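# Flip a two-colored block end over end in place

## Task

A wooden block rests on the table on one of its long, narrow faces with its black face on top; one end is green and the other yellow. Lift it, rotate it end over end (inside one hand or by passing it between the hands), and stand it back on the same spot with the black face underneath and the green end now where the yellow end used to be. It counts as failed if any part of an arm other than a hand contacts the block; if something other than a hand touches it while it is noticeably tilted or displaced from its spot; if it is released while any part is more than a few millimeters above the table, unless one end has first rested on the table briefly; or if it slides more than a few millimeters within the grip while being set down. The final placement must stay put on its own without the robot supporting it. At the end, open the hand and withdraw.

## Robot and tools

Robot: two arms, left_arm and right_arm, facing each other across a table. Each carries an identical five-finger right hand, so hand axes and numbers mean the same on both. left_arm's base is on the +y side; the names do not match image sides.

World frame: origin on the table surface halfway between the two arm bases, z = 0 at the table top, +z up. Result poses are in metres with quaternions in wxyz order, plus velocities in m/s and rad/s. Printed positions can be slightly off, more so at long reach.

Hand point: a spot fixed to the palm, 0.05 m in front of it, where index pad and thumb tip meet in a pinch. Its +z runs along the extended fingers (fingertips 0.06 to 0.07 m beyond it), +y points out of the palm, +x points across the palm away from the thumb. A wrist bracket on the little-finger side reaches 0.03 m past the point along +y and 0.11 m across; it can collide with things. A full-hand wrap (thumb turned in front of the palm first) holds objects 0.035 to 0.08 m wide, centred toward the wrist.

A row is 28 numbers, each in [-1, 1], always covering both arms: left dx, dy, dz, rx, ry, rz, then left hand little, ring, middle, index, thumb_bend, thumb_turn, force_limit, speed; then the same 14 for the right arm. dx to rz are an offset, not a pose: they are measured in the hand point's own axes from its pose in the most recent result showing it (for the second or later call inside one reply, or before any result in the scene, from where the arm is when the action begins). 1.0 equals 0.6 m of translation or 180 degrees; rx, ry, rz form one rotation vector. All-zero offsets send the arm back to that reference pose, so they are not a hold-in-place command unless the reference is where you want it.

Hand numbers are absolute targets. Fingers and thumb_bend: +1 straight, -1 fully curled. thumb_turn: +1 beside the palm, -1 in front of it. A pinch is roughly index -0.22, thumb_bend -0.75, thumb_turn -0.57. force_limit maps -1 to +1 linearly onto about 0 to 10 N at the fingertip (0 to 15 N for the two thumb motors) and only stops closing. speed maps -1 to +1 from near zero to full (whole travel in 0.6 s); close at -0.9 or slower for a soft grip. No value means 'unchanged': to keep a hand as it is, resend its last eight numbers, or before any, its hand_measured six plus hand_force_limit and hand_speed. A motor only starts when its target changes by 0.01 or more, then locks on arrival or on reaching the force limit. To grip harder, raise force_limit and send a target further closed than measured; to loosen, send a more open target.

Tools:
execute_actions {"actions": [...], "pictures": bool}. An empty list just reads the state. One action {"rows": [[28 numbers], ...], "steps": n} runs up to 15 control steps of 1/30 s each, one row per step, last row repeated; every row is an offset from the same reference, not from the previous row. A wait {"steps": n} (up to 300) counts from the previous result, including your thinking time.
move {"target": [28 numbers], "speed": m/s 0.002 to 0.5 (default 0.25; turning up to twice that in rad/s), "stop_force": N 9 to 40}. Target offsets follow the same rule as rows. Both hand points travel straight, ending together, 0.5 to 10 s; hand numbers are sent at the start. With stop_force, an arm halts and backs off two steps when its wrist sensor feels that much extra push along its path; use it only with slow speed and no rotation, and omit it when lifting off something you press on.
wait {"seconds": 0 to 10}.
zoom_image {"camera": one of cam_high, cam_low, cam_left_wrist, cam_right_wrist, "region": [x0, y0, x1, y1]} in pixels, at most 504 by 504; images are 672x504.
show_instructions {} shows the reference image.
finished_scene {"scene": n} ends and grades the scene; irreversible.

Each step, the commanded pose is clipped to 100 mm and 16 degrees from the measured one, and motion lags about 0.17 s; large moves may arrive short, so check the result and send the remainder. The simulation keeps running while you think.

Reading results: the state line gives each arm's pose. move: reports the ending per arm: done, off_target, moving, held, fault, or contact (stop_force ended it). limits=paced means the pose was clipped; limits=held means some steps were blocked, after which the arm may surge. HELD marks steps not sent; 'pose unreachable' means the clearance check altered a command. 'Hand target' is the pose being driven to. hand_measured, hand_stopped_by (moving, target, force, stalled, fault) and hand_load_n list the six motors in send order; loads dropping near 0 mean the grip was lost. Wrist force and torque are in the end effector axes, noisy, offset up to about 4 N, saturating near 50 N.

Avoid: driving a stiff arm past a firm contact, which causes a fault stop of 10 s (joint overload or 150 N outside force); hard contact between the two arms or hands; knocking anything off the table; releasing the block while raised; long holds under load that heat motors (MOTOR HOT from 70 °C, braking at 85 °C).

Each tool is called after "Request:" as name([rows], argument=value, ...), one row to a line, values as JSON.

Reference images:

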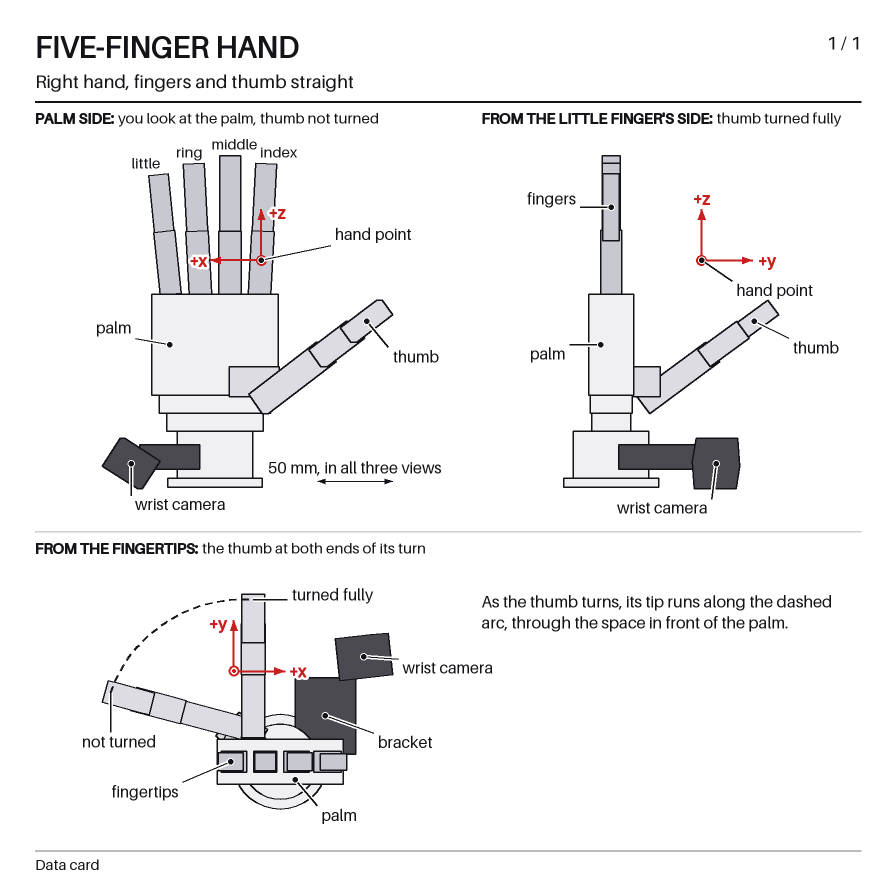

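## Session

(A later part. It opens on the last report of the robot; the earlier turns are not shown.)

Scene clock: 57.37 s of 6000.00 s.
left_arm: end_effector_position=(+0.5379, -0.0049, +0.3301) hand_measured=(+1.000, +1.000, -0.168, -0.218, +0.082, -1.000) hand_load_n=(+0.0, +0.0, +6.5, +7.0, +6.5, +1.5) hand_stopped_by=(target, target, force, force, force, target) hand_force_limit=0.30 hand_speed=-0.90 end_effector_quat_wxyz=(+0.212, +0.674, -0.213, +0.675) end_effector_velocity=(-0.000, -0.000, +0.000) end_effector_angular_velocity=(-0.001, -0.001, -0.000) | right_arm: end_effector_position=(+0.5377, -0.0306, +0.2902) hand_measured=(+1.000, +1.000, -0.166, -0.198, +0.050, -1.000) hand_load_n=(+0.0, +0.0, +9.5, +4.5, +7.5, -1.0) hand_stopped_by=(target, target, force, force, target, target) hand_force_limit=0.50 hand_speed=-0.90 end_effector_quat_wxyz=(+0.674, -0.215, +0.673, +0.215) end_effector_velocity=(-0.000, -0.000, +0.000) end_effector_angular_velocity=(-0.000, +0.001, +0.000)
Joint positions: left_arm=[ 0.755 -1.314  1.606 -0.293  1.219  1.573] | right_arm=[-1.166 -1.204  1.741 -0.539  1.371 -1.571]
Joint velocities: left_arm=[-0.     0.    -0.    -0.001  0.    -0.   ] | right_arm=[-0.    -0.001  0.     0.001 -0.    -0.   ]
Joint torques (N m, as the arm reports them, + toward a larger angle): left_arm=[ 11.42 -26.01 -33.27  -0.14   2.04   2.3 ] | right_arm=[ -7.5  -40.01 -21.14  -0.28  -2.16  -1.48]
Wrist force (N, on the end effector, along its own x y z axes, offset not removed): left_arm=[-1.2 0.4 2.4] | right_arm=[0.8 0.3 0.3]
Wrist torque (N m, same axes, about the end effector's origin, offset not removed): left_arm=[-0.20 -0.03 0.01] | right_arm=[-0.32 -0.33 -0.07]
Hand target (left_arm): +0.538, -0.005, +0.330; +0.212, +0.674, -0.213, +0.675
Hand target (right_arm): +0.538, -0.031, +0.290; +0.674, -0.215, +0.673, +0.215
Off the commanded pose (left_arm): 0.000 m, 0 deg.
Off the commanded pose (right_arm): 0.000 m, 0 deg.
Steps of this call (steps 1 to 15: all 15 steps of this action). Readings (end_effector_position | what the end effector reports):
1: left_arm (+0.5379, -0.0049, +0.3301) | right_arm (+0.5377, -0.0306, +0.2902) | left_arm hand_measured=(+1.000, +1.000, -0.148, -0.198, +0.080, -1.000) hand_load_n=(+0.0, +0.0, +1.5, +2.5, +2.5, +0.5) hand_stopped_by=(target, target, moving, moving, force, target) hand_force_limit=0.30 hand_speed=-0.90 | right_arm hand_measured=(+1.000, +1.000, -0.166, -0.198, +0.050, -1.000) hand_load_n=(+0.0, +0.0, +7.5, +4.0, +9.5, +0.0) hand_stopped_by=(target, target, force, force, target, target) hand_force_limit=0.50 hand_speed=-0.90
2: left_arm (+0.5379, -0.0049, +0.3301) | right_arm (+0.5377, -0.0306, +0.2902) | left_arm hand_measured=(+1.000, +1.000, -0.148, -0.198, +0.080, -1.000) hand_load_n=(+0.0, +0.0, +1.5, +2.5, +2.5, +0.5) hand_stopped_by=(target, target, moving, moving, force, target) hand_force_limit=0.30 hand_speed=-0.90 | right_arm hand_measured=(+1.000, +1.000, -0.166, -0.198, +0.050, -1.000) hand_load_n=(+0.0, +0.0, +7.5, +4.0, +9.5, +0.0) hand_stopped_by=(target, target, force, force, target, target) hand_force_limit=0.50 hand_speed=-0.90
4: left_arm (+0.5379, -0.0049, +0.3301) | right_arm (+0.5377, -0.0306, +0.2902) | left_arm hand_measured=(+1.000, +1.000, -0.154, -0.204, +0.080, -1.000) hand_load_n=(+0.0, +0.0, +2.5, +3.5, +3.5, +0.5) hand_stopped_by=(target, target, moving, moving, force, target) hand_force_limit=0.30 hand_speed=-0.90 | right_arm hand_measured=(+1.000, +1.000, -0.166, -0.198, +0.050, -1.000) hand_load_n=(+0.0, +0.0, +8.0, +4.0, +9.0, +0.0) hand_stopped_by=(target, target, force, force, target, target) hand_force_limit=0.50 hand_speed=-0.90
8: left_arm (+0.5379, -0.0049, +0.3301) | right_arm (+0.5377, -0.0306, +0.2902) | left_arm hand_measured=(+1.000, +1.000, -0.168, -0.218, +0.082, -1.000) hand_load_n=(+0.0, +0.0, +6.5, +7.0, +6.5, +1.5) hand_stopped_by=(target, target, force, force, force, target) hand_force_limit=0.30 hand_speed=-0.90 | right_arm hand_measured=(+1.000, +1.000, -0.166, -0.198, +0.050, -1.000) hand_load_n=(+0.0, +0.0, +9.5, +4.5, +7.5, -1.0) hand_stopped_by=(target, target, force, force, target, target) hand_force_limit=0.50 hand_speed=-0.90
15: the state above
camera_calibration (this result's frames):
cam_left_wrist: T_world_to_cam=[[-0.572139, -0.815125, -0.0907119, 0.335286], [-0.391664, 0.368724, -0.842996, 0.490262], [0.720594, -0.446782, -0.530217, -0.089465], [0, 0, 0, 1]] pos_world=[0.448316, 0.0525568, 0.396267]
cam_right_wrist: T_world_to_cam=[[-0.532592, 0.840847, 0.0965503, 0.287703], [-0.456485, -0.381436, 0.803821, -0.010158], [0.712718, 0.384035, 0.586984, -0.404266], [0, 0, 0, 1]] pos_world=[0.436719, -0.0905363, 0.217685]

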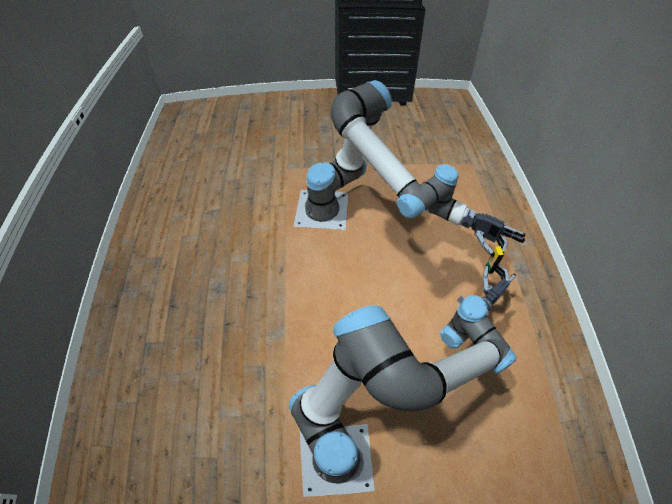

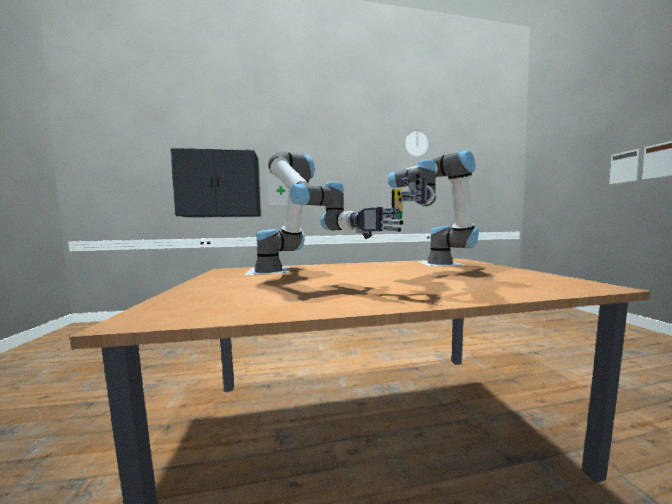

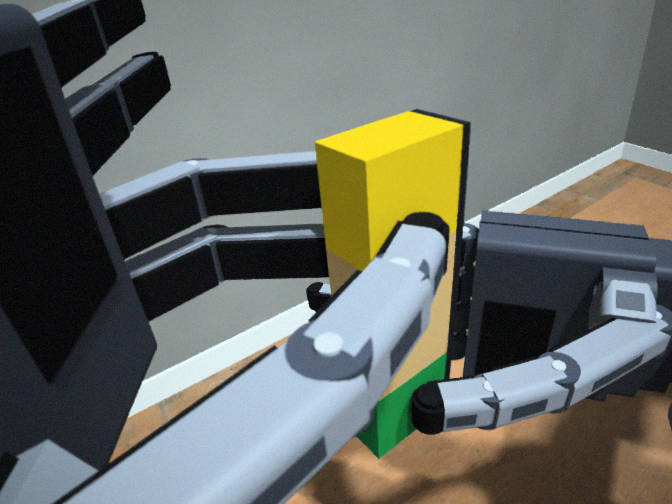

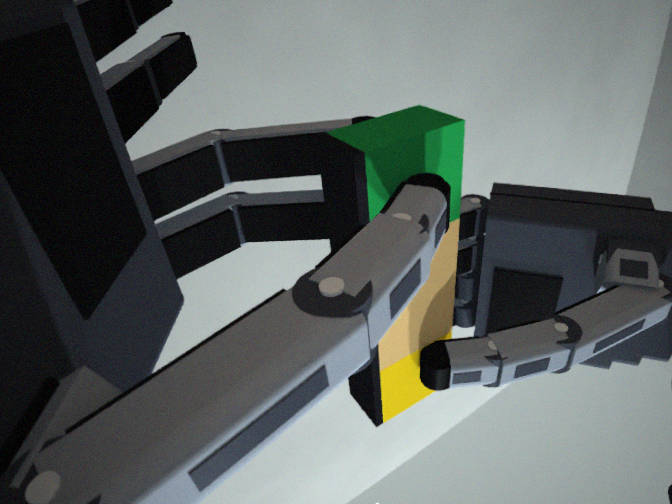

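Request:
move(target=[0,0,0,0,0,0,1,1,-0.45,-0.45,0.04,-1,0.3,-0.9,0,0,0,0,0,0,1,1,0.1,0.1,0.3,-1,0.5,-0.85])

Scene clock: 60.47 s of 6000.00 s.
left_arm: end_effector_position=(+0.5379, -0.0049, +0.3301) hand_measured=(+1.000, +1.000, -0.168, -0.218, +0.076, -1.000) hand_load_n=(+0.0, +0.0, +5.5, +4.0, +9.5, +1.0) hand_stopped_by=(target, target, force, force, force, target) hand_force_limit=0.30 hand_speed=-0.90 end_effector_quat_wxyz=(+0.212, +0.674, -0.213, +0.675) end_effector_velocity=(-0.001, -0.001, -0.001) end_effector_angular_velocity=(+0.002, +0.001, -0.002) | right_arm: end_effector_position=(+0.5377, -0.0306, +0.2902) hand_measured=(+1.000, +1.000, +0.100, +0.100, +0.300, -1.000) hand_load_n=(+0.0, +0.0, +0.0, +0.0, +0.0, +0.0) hand_stopped_by=(target, target, target, target, target, target) hand_force_limit=0.50 hand_speed=-0.85 end_effector_quat_wxyz=(+0.674, -0.215, +0.673, +0.215) end_effector_velocity=(-0.000, +0.000, +0.001) end_effector_angular_velocity=(+0.000, -0.001, +0.001)
Joint positions: left_arm=[ 0.755 -1.314  1.606 -0.293  1.219  1.573] | right_arm=[-1.166 -1.204  1.741 -0.539  1.371 -1.571]
Joint velocities: left_arm=[-0.002  0.002 -0.     0.001 -0.    -0.   ] | right_arm=[-0.    -0.001 -0.     0.    -0.001 -0.   ]
Joint torques (N m, as the arm reports them, + toward a larger angle): left_arm=[  2.43 -26.76 -30.74  -0.41   2.08   2.16] | right_arm=[ -7.56 -39.51 -21.39  -2.43  -0.12  -1.53]
Wrist force (N, on the end effector, along its own x y z axes, offset not removed): left_arm=[-2.5 1.3 0.3] | right_arm=[-0.3 -2.0 3.3]
Wrist torque (N m, same axes, about the end effector's origin, offset not removed): left_arm=[0.19 0.28 0.05] | right_arm=[-0.52 -0.24 -0.28]
Hand target (left_arm): +0.538, -0.005, +0.330; +0.212, +0.674, -0.213, +0.675
Hand target (right_arm): +0.538, -0.031, +0.290; +0.674, -0.215, +0.673, +0.215
Off the commanded pose (left_arm): 0.000 m, 0 deg.
Off the commanded pose (right_arm): 0.000 m, 0 deg.
move: done
camera_calibration (this result's frames):
cam_left_wrist: T_world_to_cam=[[-0.572127, -0.815133, -0.0907103, 0.335289], [-0.391667, 0.368715, -0.842998, 0.490268], [0.720602, -0.446774, -0.530213, -0.0894713], [0, 0, 0, 1]] pos_world=[0.448323, 0.0525626, 0.39627]
cam_right_wrist: T_world_to_cam=[[-0.532591, 0.840848, 0.0965521, 0.287702], [-0.456476, -0.381432, 0.803828, -0.0101629], [0.712725, 0.384038, 0.586974, -0.404265], [0, 0, 0, 1]] pos_world=[0.436717, -0.090537, 0.217684]

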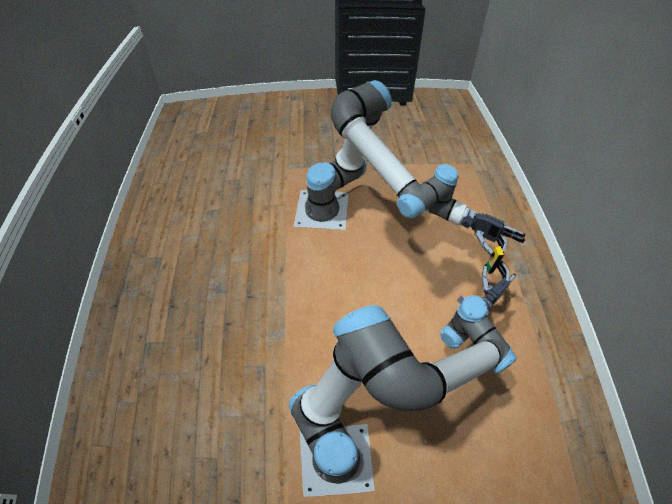

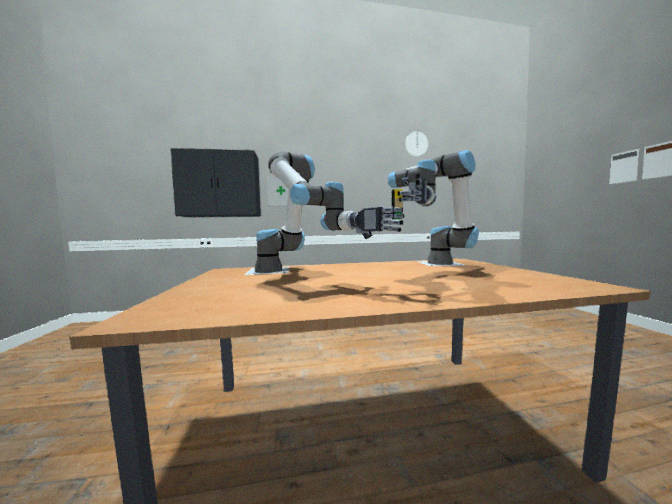

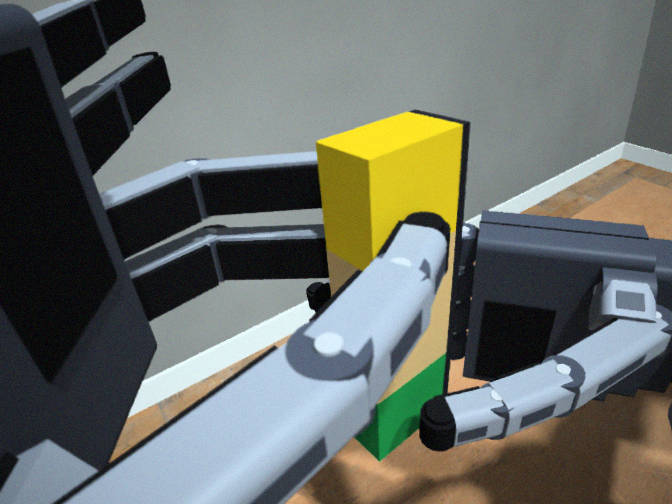

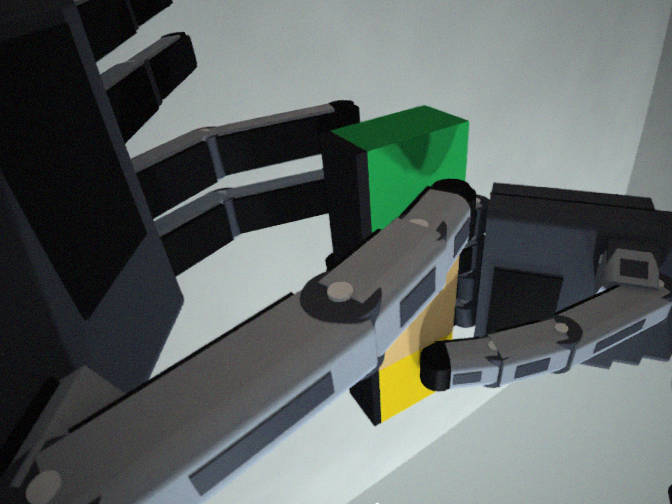

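Request:
move(target=[0,0,0,0,0,0,1,1,-0.45,-0.45,0.04,-1,0.3,-0.9,0,-0.3,-0.22,0,0,0,1,1,0.1,0.1,0.3,-1,0.5,-0.85], speed=0.3)

Request:
move(target=[-0.467,0.155,0.129,0,-0.32,0.381,1,1,-0.45,-0.45,0.04,-1,0.3,-0.9,0,-0.35,-0.2,0,0,0,1,1,0.1,0.1,0.3,-1,0.5,-0.85], speed=0.3)

Request:
zoom_image(camera="cam_low", region=[330,250,410,310])

Scene clock: 67.17 s of 6000.00 s.
left_arm: end_effector_position=(+0.5379, -0.0049, +0.3301) hand_measured=(+1.000, +1.000, -0.168, -0.218, +0.076, -1.000) hand_load_n=(+0.0, +0.0, +5.5, +4.0, +9.5, +1.0) hand_stopped_by=(target, target, force, force, force, target) hand_force_limit=0.30 hand_speed=-0.90 end_effector_quat_wxyz=(+0.212, +0.674, -0.213, +0.675) end_effector_velocity=(+0.001, +0.000, +0.000) end_effector_angular_velocity=(-0.001, -0.001, +0.001) | right_arm: end_effector_position=(+0.5343, -0.2535, +0.2896) hand_measured=(+1.000, +1.000, +0.100, +0.100, +0.300, -1.000) hand_load_n=(+0.0, +0.0, +0.0, +0.0, +0.0, +0.0) hand_stopped_by=(target, target, target, target, target, target) hand_force_limit=0.50 hand_speed=-0.85 end_effector_quat_wxyz=(+0.674, -0.215, +0.673, +0.214) end_effector_velocity=(-0.000, -0.002, +0.000) end_effector_angular_velocity=(-0.000, +0.001, +0.001)
Joint positions: left_arm=[ 0.755 -1.314  1.606 -0.293  1.219  1.573] | right_arm=[-1.677 -1.434  2.046 -0.614  0.861 -1.571]
Joint velocities: left_arm=[ 0.001  0.001 -0.    -0.001  0.     0.   ] | right_arm=[-0.005 -0.001  0.001  0.001 -0.006 -0.   ]
Joint torques (N m, as the arm reports them, + toward a larger angle): left_arm=[ -7.31 -26.79 -27.75  -0.8    2.08   2.12] | right_arm=[ -9.62 -29.24 -11.15  -3.2   -2.87   1.9 ]
Wrist force (N, on the end effector, along its own x y z axes, offset not removed): left_arm=[0.1 -0.9 0.3] | right_arm=[1.3 -0.7 1.2]
Wrist torque (N m, same axes, about the end effector's origin, offset not removed): left_arm=[-0.18 -0.29 0.02] | right_arm=[-0.23 -0.40 0.03]
Hand target (left_arm): +0.538, -0.005, +0.330; +0.212, +0.674, -0.213, +0.675
Hand target (right_arm): +0.534, -0.254, +0.290; +0.674, -0.215, +0.673, +0.214
Off the commanded pose (left_arm): 0.000 m, 0 deg.
Off the commanded pose (right_arm): 0.000 m, 0 deg.
After step 90, 2.37 s passed at rest.
move: done
camera_calibration (this result's frames):
cam_left_wrist: T_world_to_cam=[[-0.572136, -0.815127, -0.0907102, 0.335286], [-0.391663, 0.368719, -0.842998, 0.490266], [0.720597, -0.446781, -0.530213, -0.0894676], [0, 0, 0, 1]] pos_world=[0.448318, 0.0525579, 0.39627]
cam_right_wrist: T_world_to_cam=[[-0.532521, 0.841028, 0.0953611, 0.473754], [-0.456676, -0.380346, 0.804229, -0.0960083], [0.712649, 0.384719, 0.586619, -0.315624], [0, 0, 0, 1]] pos_world=[0.433368, -0.31353, 0.217186]

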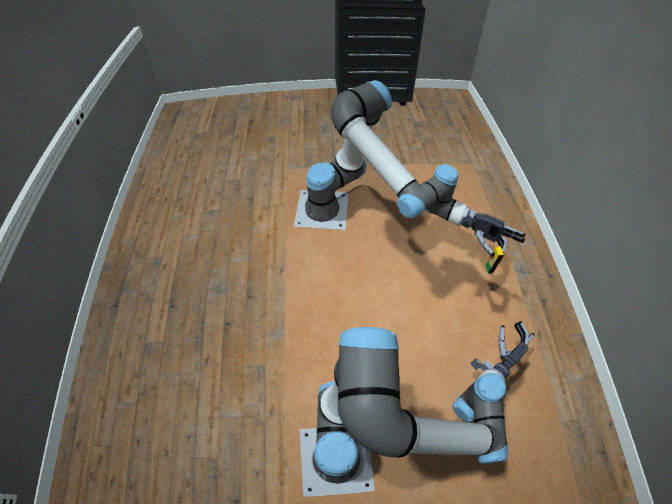

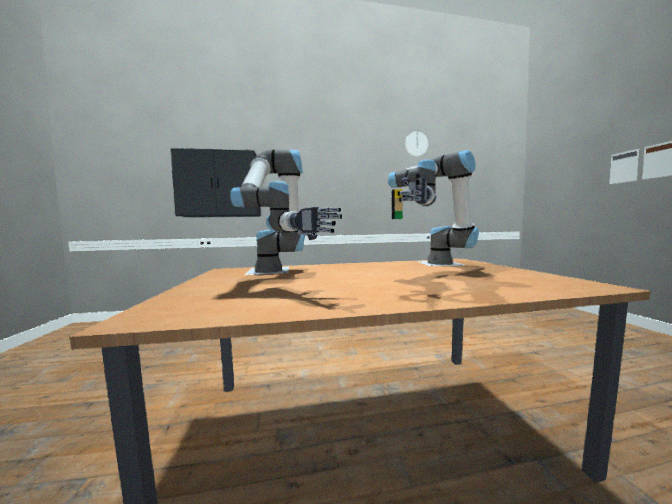

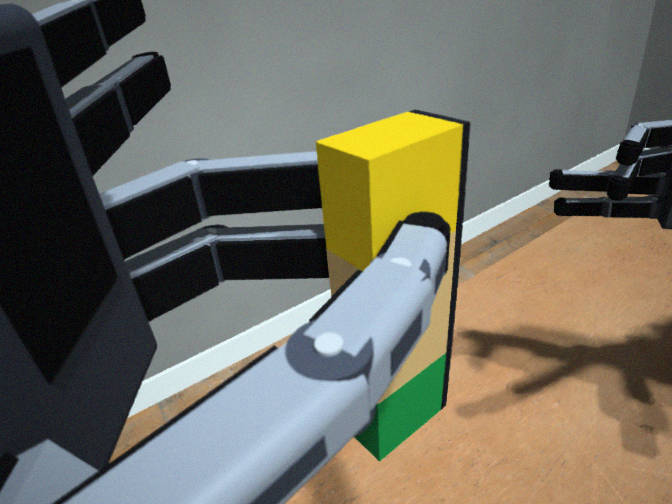

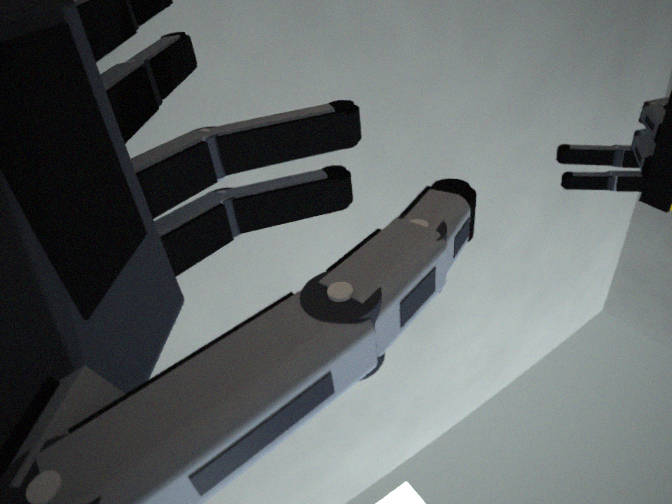

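Scene clock: 70.30 s of 6000.00 s.
left_arm: end_effector_position=(+0.5475, -0.1240, +0.0492) hand_measured=(+1.000, +1.000, -0.168, -0.218, +0.076, -1.000) hand_load_n=(+0.0, +0.0, +5.5, +4.0, +9.5, +1.0) hand_stopped_by=(target, target, force, force, force, target) hand_force_limit=0.30 hand_speed=-0.90 end_effector_quat_wxyz=(-0.277, +0.631, -0.613, +0.387) end_effector_velocity=(+0.000, -0.000, -0.002) end_effector_angular_velocity=(+0.011, -0.006, -0.007) | right_arm: end_effector_position=(+0.5582, -0.4940, +0.2891) hand_measured=(+1.000, +1.000, +0.100, +0.100, +0.300, -1.000) hand_load_n=(+0.0, +0.0, +0.0, +0.0, +0.0, +0.0) hand_stopped_by=(target, target, target, target, target, target) hand_force_limit=0.50 hand_speed=-0.85 end_effector_quat_wxyz=(+0.674, -0.215, +0.673, +0.214) end_effector_velocity=(+0.000, -0.001, -0.000) end_effector_angular_velocity=(+0.000, +0.001, +0.001)
Joint positions: left_arm=[ 0.524 -0.187  0.034  1.069  0.762  2.207] | right_arm=[-2.226 -1.353  1.946 -0.594  0.312 -1.572]
Joint velocities: left_arm=[-0.002  0.004 -0.002 -0.005 -0.005  0.014] | right_arm=[-0.001  0.002 -0.002  0.002 -0.002 -0.001]
Joint torques (N m, as the arm reports them, + toward a larger angle): left_arm=[-12.44 -58.35 -31.65  -0.76  -3.61   2.49] | right_arm=[ -8.05 -18.57 -23.75   1.14  -3.12  -1.78]
Wrist force (N, on the end effector, along its own x y z axes, offset not removed): left_arm=[-2.6 0.2 2.0] | right_arm=[1.6 -0.9 1.4]
Wrist torque (N m, same axes, about the end effector's origin, offset not removed): left_arm=[-0.07 0.17 -0.08] | right_arm=[-0.34 -0.40 -0.05]
Hand target (left_arm): +0.548, -0.124, +0.049; -0.277, +0.631, -0.613, +0.387
Hand target (right_arm): +0.558, -0.494, +0.289; +0.674, -0.215, +0.673, +0.214
Off the commanded pose (left_arm): 0.002 m, 13 deg.
Off the commanded pose (right_arm): 0.001 m, 0 deg.
elbow stopped short (left arm): the move would have taken joint 3 (elbow) straighter than the controller allows; a more bent joint 3 avoids this.
move: off_target (left_arm)
camera_calibration (this result's frames):
cam_left_wrist: T_world_to_cam=[[-0.553479, -0.00678377, -0.832835, 0.344755], [-0.355922, 0.905984, 0.229156, 0.295426], [0.752981, 0.423257, -0.503858, -0.20971], [0, 0, 0, 1]] pos_world=[0.453871, -0.176552, 0.113761]
cam_right_wrist: T_world_to_cam=[[-0.532468, 0.841155, 0.0945338, 0.689041], [-0.456285, -0.379302, 0.804944, -0.176098], [0.712939, 0.385473, 0.585772, -0.239352], [0, 0, 0, 1]] pos_world=[0.457185, -0.55412, 0.216817]

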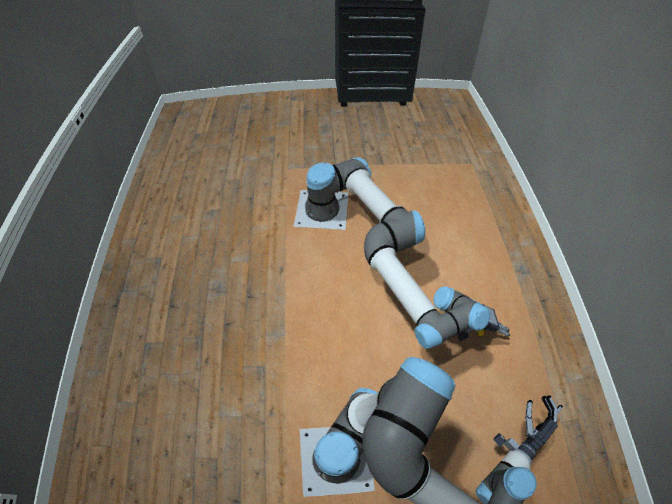

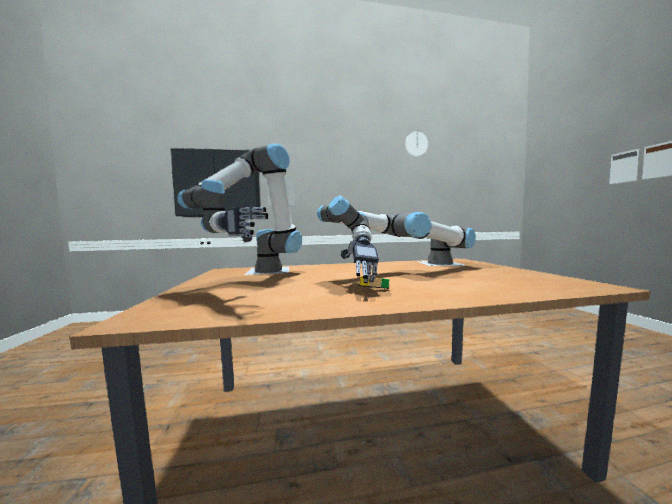

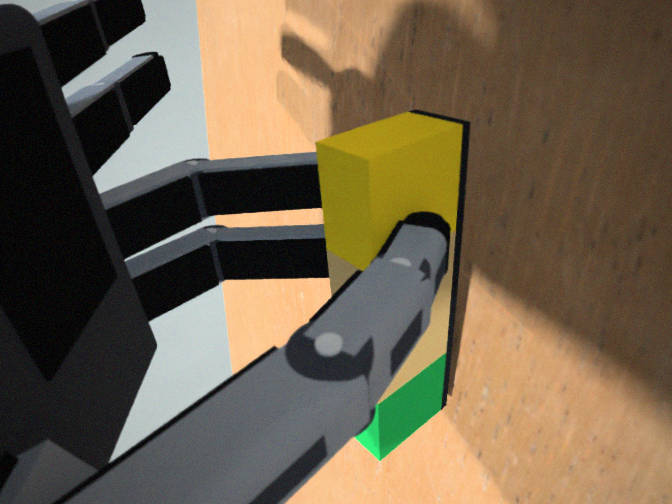

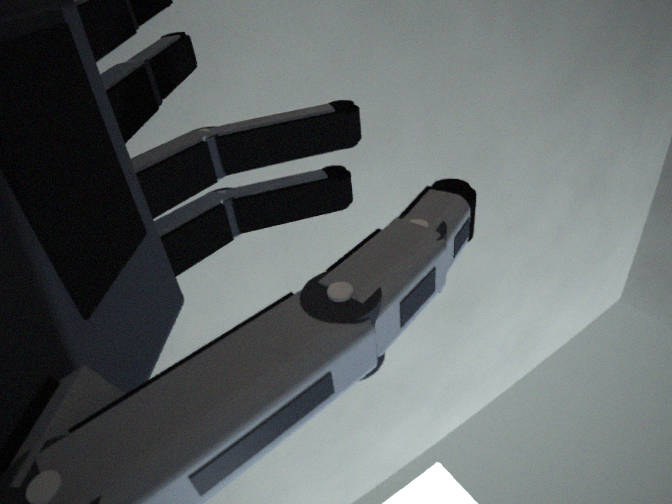

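Region (330, 250, 410, 310) of cam_low's 672x504 image, scaled by 6.300, with more detail than that image has; it fills the top 378 rows of this view, and the rest is white.

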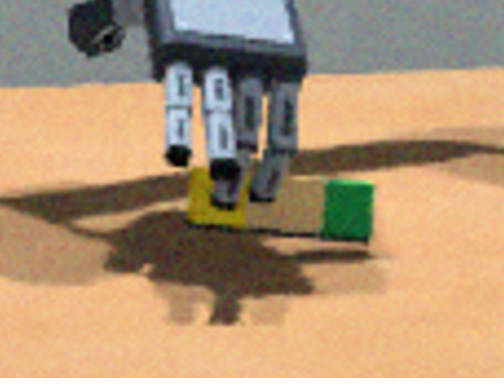

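Request:
move(target=[-0.312,-0.31,-0.228,0.1815,0.0328,0,1,1,-0.45,-0.45,0.04,-1,0.3,-0.9,0,0,0,0,0,0,1,1,0.1,0.1,0.3,-1,0.5,-0.85], speed=0.15)

Scene clock: 77.77 s of 6000.00 s.
left_arm: end_effector_position=(+0.5477, +0.0952, +0.2498) hand_measured=(+1.000, +1.000, -0.168, -0.218, +0.076, -1.000) hand_load_n=(+0.0, +0.0, +5.5, +4.0, +9.5, +0.5) hand_stopped_by=(target, target, force, force, force, target) hand_force_limit=0.30 hand_speed=-0.90 end_effector_quat_wxyz=(+0.412, -0.507, +0.493, -0.575) end_effector_velocity=(-0.000, +0.001, +0.001) end_effector_angular_velocity=(-0.001, -0.009, -0.003) | right_arm: end_effector_position=(+0.5582, -0.4940, +0.2891) hand_measured=(+1.000, +1.000, +0.100, +0.100, +0.300, -1.000) hand_load_n=(+0.0, +0.0, +0.0, +0.0, +0.0, +0.0) hand_stopped_by=(target, target, target, target, target, target) hand_force_limit=0.50 hand_speed=-0.85 end_effector_quat_wxyz=(+0.674, -0.215, +0.673, +0.214) end_effector_velocity=(+0.000, -0.000, +0.000) end_effector_angular_velocity=(-0.001, -0.001, -0.001)
Joint positions: left_arm=[ 0.554 -1.266  1.669 -0.403  0.556  2.963] | right_arm=[-2.226 -1.353  1.946 -0.594  0.312 -1.572]
Joint velocities: left_arm=[-0.    -0.007  0.013 -0.024  0.003  0.015] | right_arm=[ 0.    -0.     0.    -0.     0.001 -0.   ]
Joint torques (N m, as the arm reports them, + toward a larger angle): left_arm=[ 11.11 -45.2   -8.76  -2.92   2.78   2.27] | right_arm=[  7.1  -32.08 -11.15  -2.44   3.18   1.77]
Wrist force (N, on the end effector, along its own x y z axes, offset not removed): left_arm=[-0.7 -0.4 1.6] | right_arm=[0.3 -1.6 1.4]
Wrist torque (N m, same axes, about the end effector's origin, offset not removed): left_arm=[-0.19 -0.15 0.01] | right_arm=[-0.42 -0.21 -0.09]
Hand target (left_arm): +0.548, +0.095, +0.250; -0.412, +0.507, -0.493, +0.575
Hand target (right_arm): +0.558, -0.494, +0.289; +0.674, -0.215, +0.673, +0.214
Off the commanded pose (left_arm): 0.001 m, 0 deg.
Off the commanded pose (right_arm): 0.000 m, 0 deg.
After step 90, 2.00 s passed at rest.
move: done
camera_calibration (this result's frames):
cam_left_wrist: T_world_to_cam=[[-0.0140261, -0.0874525, -0.99607, 0.266446], [-0.401428, 0.912856, -0.0744938, 0.151103], [0.915783, 0.398806, -0.0479097, -0.402293], [0, 0, 0, 1]] pos_world=[0.432807, 0.0458032, 0.257381]
cam_right_wrist: T_world_to_cam=[[-0.532468, 0.841155, 0.0945338, 0.689041], [-0.456285, -0.379302, 0.804944, -0.176098], [0.712939, 0.385473, 0.585772, -0.239352], [0, 0, 0, 1]] pos_world=[0.457185, -0.55412, 0.216817]

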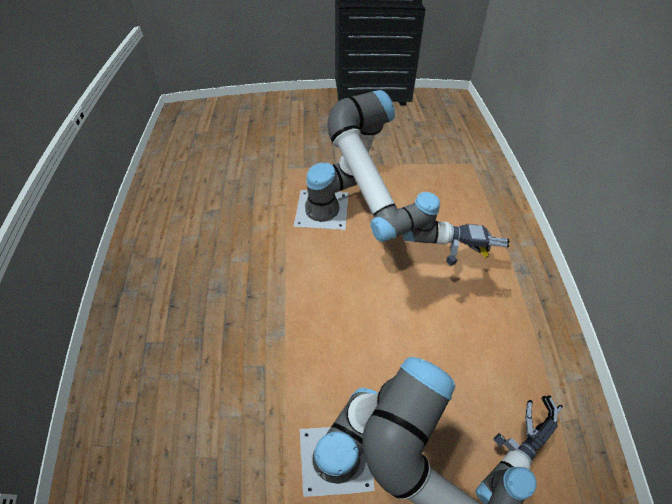

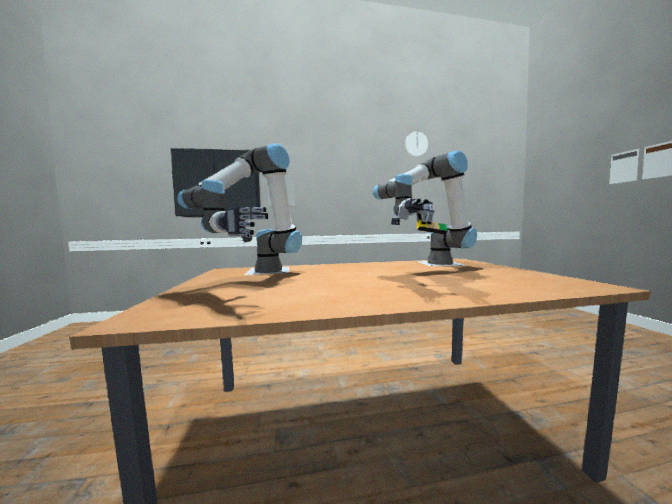

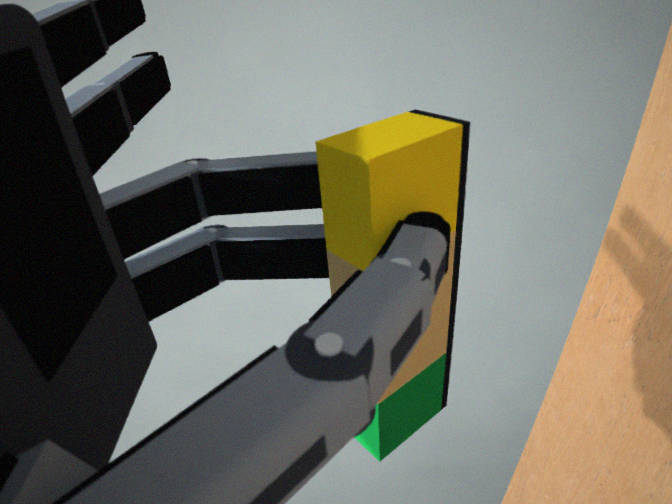

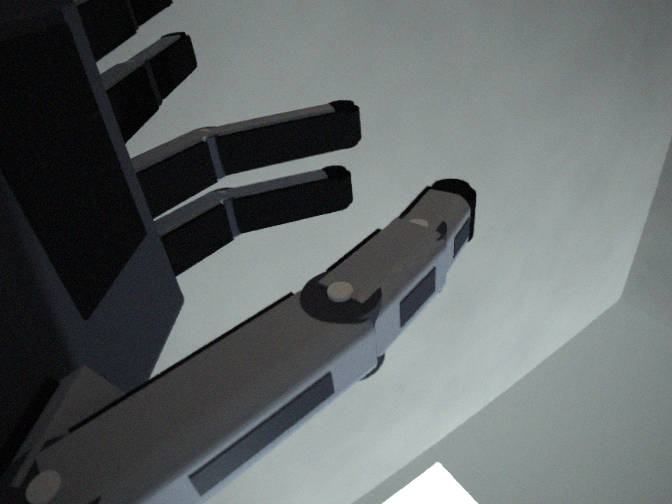

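Request:
move(target=[-0.178,-0.032,-0.145,0.0494,-0.2736,0,1,1,-0.45,-0.45,0.04,-1,0.3,-0.9,0,0,0,0,0,0,1,1,0.1,0.1,0.3,-1,0.5,-0.85])

Scene clock: 81.73 s of 6000.00 s.
left_arm: end_effector_position=(+0.4780, +0.2154, +0.2496) hand_measured=(+1.000, +1.000, -0.168, -0.218, +0.076, -1.000) hand_load_n=(+0.0, +0.0, +6.0, +4.0, +9.5, +0.5) hand_stopped_by=(target, target, force, force, force, target) hand_force_limit=0.30 hand_speed=-0.90 end_effector_quat_wxyz=(+0.616, -0.668, +0.232, -0.347) end_effector_velocity=(-0.001, +0.001, -0.000) end_effector_angular_velocity=(+0.003, -0.001, +0.009) | right_arm: end_effector_position=(+0.5582, -0.4940, +0.2891) hand_measured=(+1.000, +1.000, +0.100, +0.100, +0.300, -1.000) hand_load_n=(+0.0, +0.0, +0.0, +0.0, +0.0, +0.0) hand_stopped_by=(target, target, target, target, target, target) hand_force_limit=0.50 hand_speed=-0.85 end_effector_quat_wxyz=(+0.674, -0.215, +0.673, +0.214) end_effector_velocity=(+0.000, -0.000, +0.001) end_effector_angular_velocity=(-0.002, -0.003, -0.000)
Joint positions: left_arm=[ 0.509 -1.116  1.454 -0.34  -0.361  2.965] | right_arm=[-2.226 -1.353  1.946 -0.594  0.312 -1.572]
Joint velocities: left_arm=[ 0.001  0.005 -0.004  0.007 -0.008 -0.006] | right_arm=[-0.    -0.002 -0.001 -0.001  0.    -0.   ]
Joint torques (N m, as the arm reports them, + toward a larger angle): left_arm=[ 11.96 -32.52 -29.98   2.11  -2.7   -2.82] | right_arm=[  7.43 -31.4  -10.77  -2.48   3.16   1.79]
Wrist force (N, on the end effector, along its own x y z axes, offset not removed): left_arm=[-0.6 0.8 2.4] | right_arm=[-0.1 -3.0 1.2]
Wrist torque (N m, same axes, about the end effector's origin, offset not removed): left_arm=[-0.10 -0.14 -0.04] | right_arm=[-0.44 -0.26 -0.23]
Hand target (left_arm): +0.478, +0.215, +0.250; -0.616, +0.668, -0.232, +0.347
Hand target (right_arm): +0.558, -0.494, +0.289; +0.674, -0.215, +0.673, +0.214
Off the commanded pose (left_arm): 0.000 m, 0 deg.
Off the commanded pose (right_arm): 0.000 m, 0 deg.
move: done
camera_calibration (this result's frames):
cam_left_wrist: T_world_to_cam=[[0.0575064, -0.0671764, -0.996082, 0.237209], [-0.957359, 0.279235, -0.0741026, 0.415458], [0.283119, 0.95787, -0.0482541, -0.204262], [0, 0, 0, 1]] pos_world=[0.441932, 0.0955806, 0.25721]
cam_right_wrist: T_world_to_cam=[[-0.532468, 0.841155, 0.0945339, 0.689041], [-0.456285, -0.379302, 0.804944, -0.176098], [0.712939, 0.385472, 0.585772, -0.239352], [0, 0, 0, 1]] pos_world=[0.457185, -0.55412, 0.216817]

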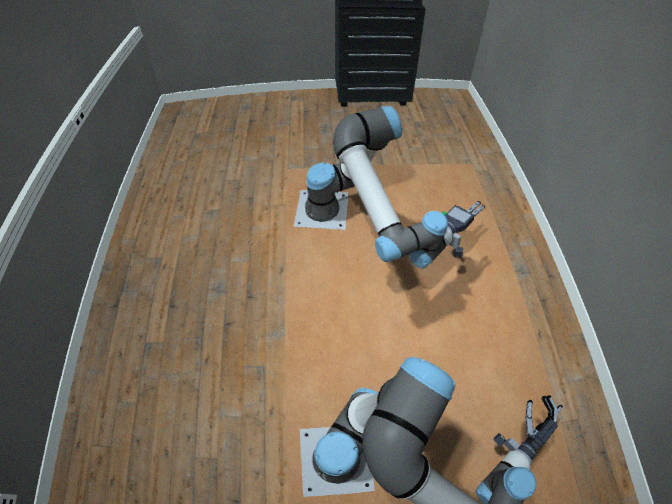

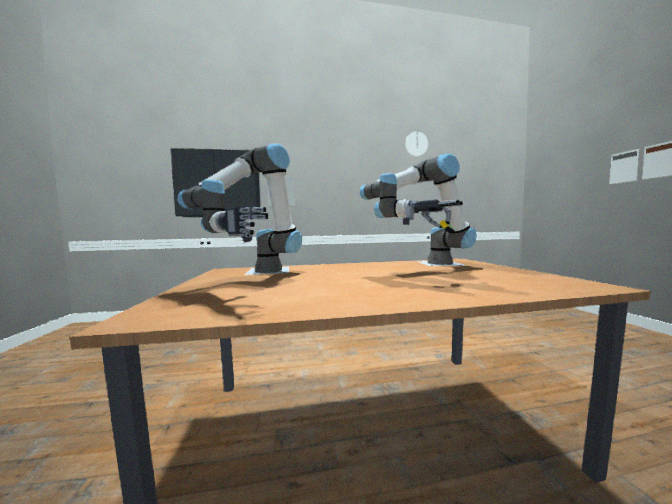

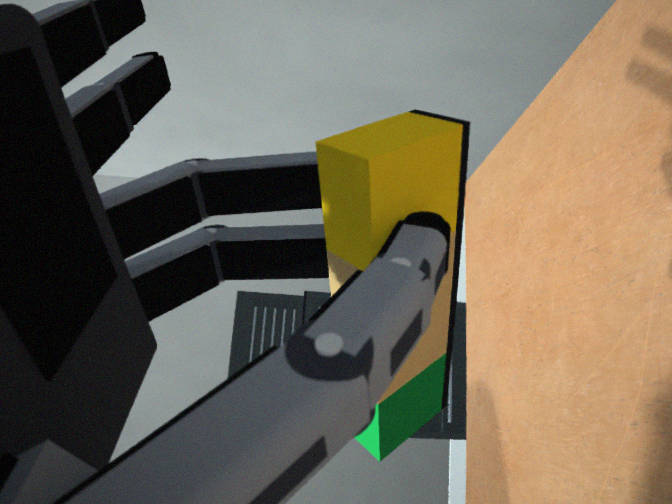

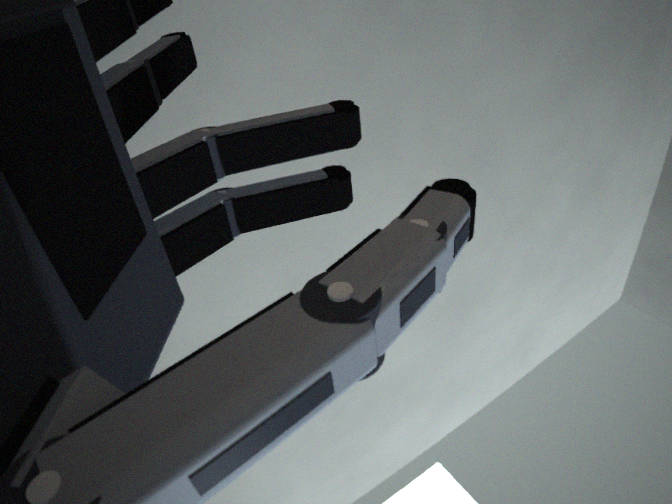

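Request:
move(target=[0.437,0.409,-0.289,-0.232,0.176,0.122,1,1,-0.45,-0.45,0.04,-1,0.3,-0.9,0,0,0,0,0,0,1,1,0.1,0.1,0.3,-1,0.5,-0.85], speed=0.18)

Request:
zoom_image(camera="cam_low", region=[330,250,410,310])

Scene clock: 89.43 s of 6000.00 s.
left_arm: end_effector_position=(+0.5479, -0.1249, +0.0549) hand_measured=(+1.000, +1.000, -0.168, -0.218, +0.076, -1.000) hand_load_n=(+0.0, +0.0, +6.0, +4.0, +9.5, +0.5) hand_stopped_by=(target, target, force, force, force, target) hand_force_limit=0.30 hand_speed=-0.90 end_effector_quat_wxyz=(-0.311, +0.668, -0.611, +0.288) end_effector_velocity=(+0.000, -0.002, +0.000) end_effector_angular_velocity=(-0.002, +0.002, -0.002) | right_arm: end_effector_position=(+0.5582, -0.4940, +0.2891) hand_measured=(+1.000, +1.000, +0.100, +0.100, +0.300, -1.000) hand_load_n=(+0.0, +0.0, +0.0, +0.0, +0.0, +0.0) hand_stopped_by=(target, target, target, target, target, target) hand_force_limit=0.50 hand_speed=-0.85 end_effector_quat_wxyz=(+0.674, -0.215, +0.673, +0.214) end_effector_velocity=(-0.000, +0.000, -0.000) end_effector_angular_velocity=(+0.001, +0.001, +0.002)
Joint positions: left_arm=[ 0.53  -0.631  1.122 -2.401 -0.746  5.155] | right_arm=[-2.226 -1.353  1.946 -0.594  0.312 -1.572]
Joint velocities: left_arm=[ 0.     0.002 -0.006  0.002 -0.003  0.001] | right_arm=[-0.     0.001 -0.     0.    -0.002  0.001]
Joint torques (N m, as the arm reports them, + toward a larger angle): left_arm=[ 12.11 -51.67 -32.86  -1.02  -1.48   2.46] | right_arm=[  6.69 -31.58 -11.5   -2.32   3.17   1.75]
Wrist force (N, on the end effector, along its own x y z axes, offset not removed): left_arm=[0.0 -1.3 2.9] | right_arm=[0.3 -1.1 1.2]
Wrist torque (N m, same axes, about the end effector's origin, offset not removed): left_arm=[-0.36 -0.06 0.01] | right_arm=[-0.26 -0.23 -0.10]
Hand target (left_arm): +0.548, -0.125, +0.055; -0.311, +0.668, -0.611, +0.288
Hand target (right_arm): +0.558, -0.494, +0.289; +0.674, -0.215, +0.673, +0.214
Off the commanded pose (left_arm): 0.001 m, 0 deg.
Off the commanded pose (right_arm): 0.000 m, 0 deg.
After step 90, 1.43 s passed at rest.
move: done
camera_calibration (this result's frames):
cam_left_wrist: T_world_to_cam=[[-0.643411, 0.0301916, -0.764925, 0.399919], [-0.432825, 0.809828, 0.396031, 0.31599], [0.631415, 0.585889, -0.507985, -0.119616], [0, 0, 0, 1]] pos_world=[0.469608, -0.19789, 0.120003]
cam_right_wrist: T_world_to_cam=[[-0.532468, 0.841155, 0.0945339, 0.689041], [-0.456285, -0.379302, 0.804944, -0.176098], [0.712939, 0.385473, 0.585772, -0.239352], [0, 0, 0, 1]] pos_world=[0.457185, -0.55412, 0.216817]

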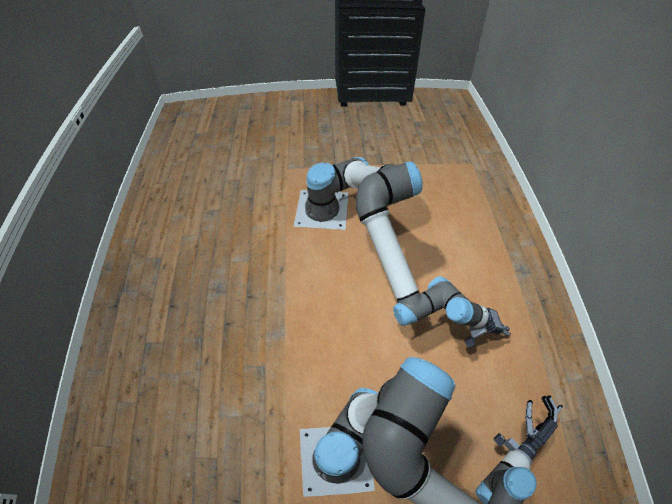

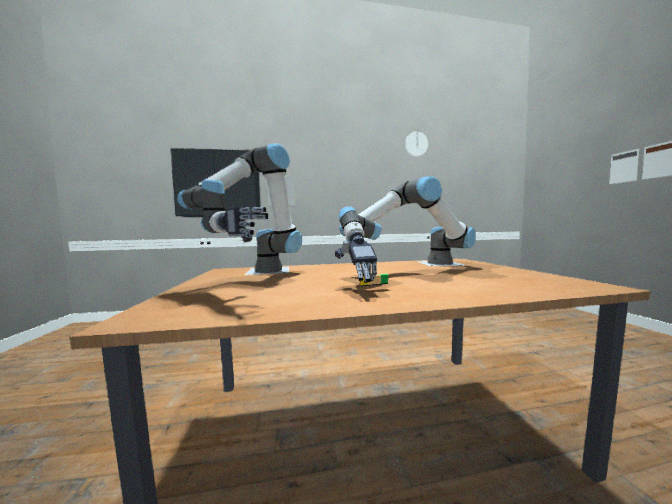

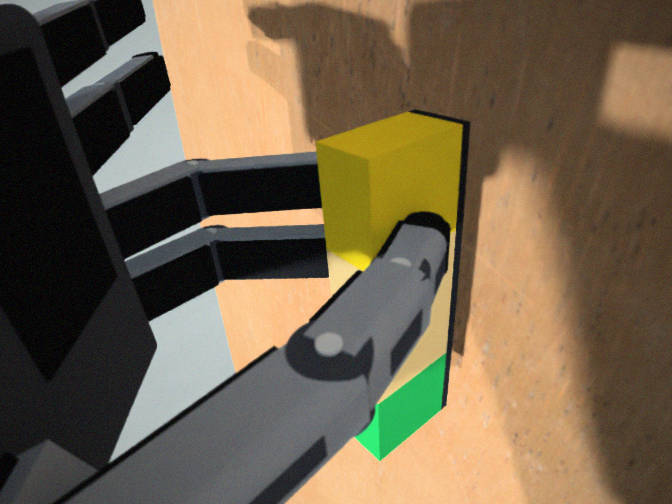

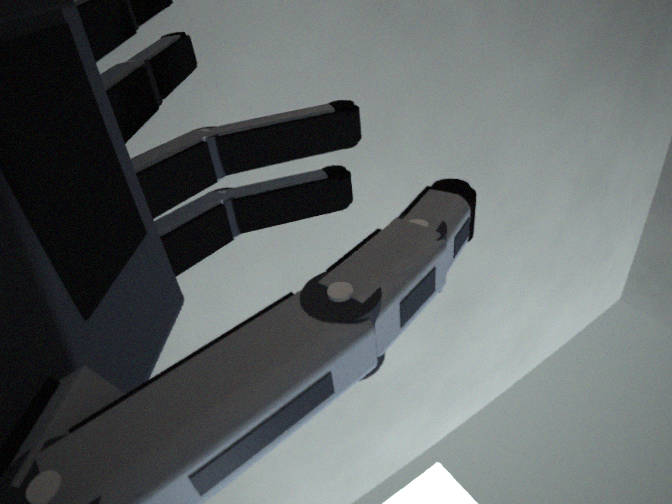

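Region (330, 250, 410, 310) of cam_low's 672x504 image, scaled by 6.300, with more detail than that image has; it fills the top 378 rows of this view, and the rest is white.

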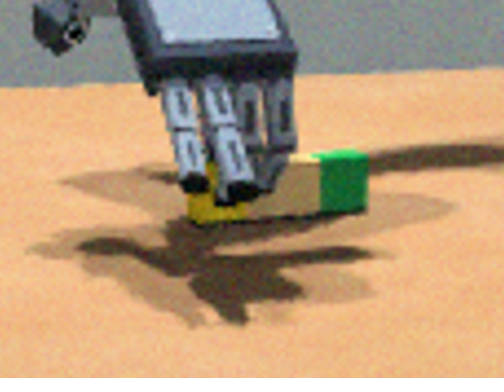

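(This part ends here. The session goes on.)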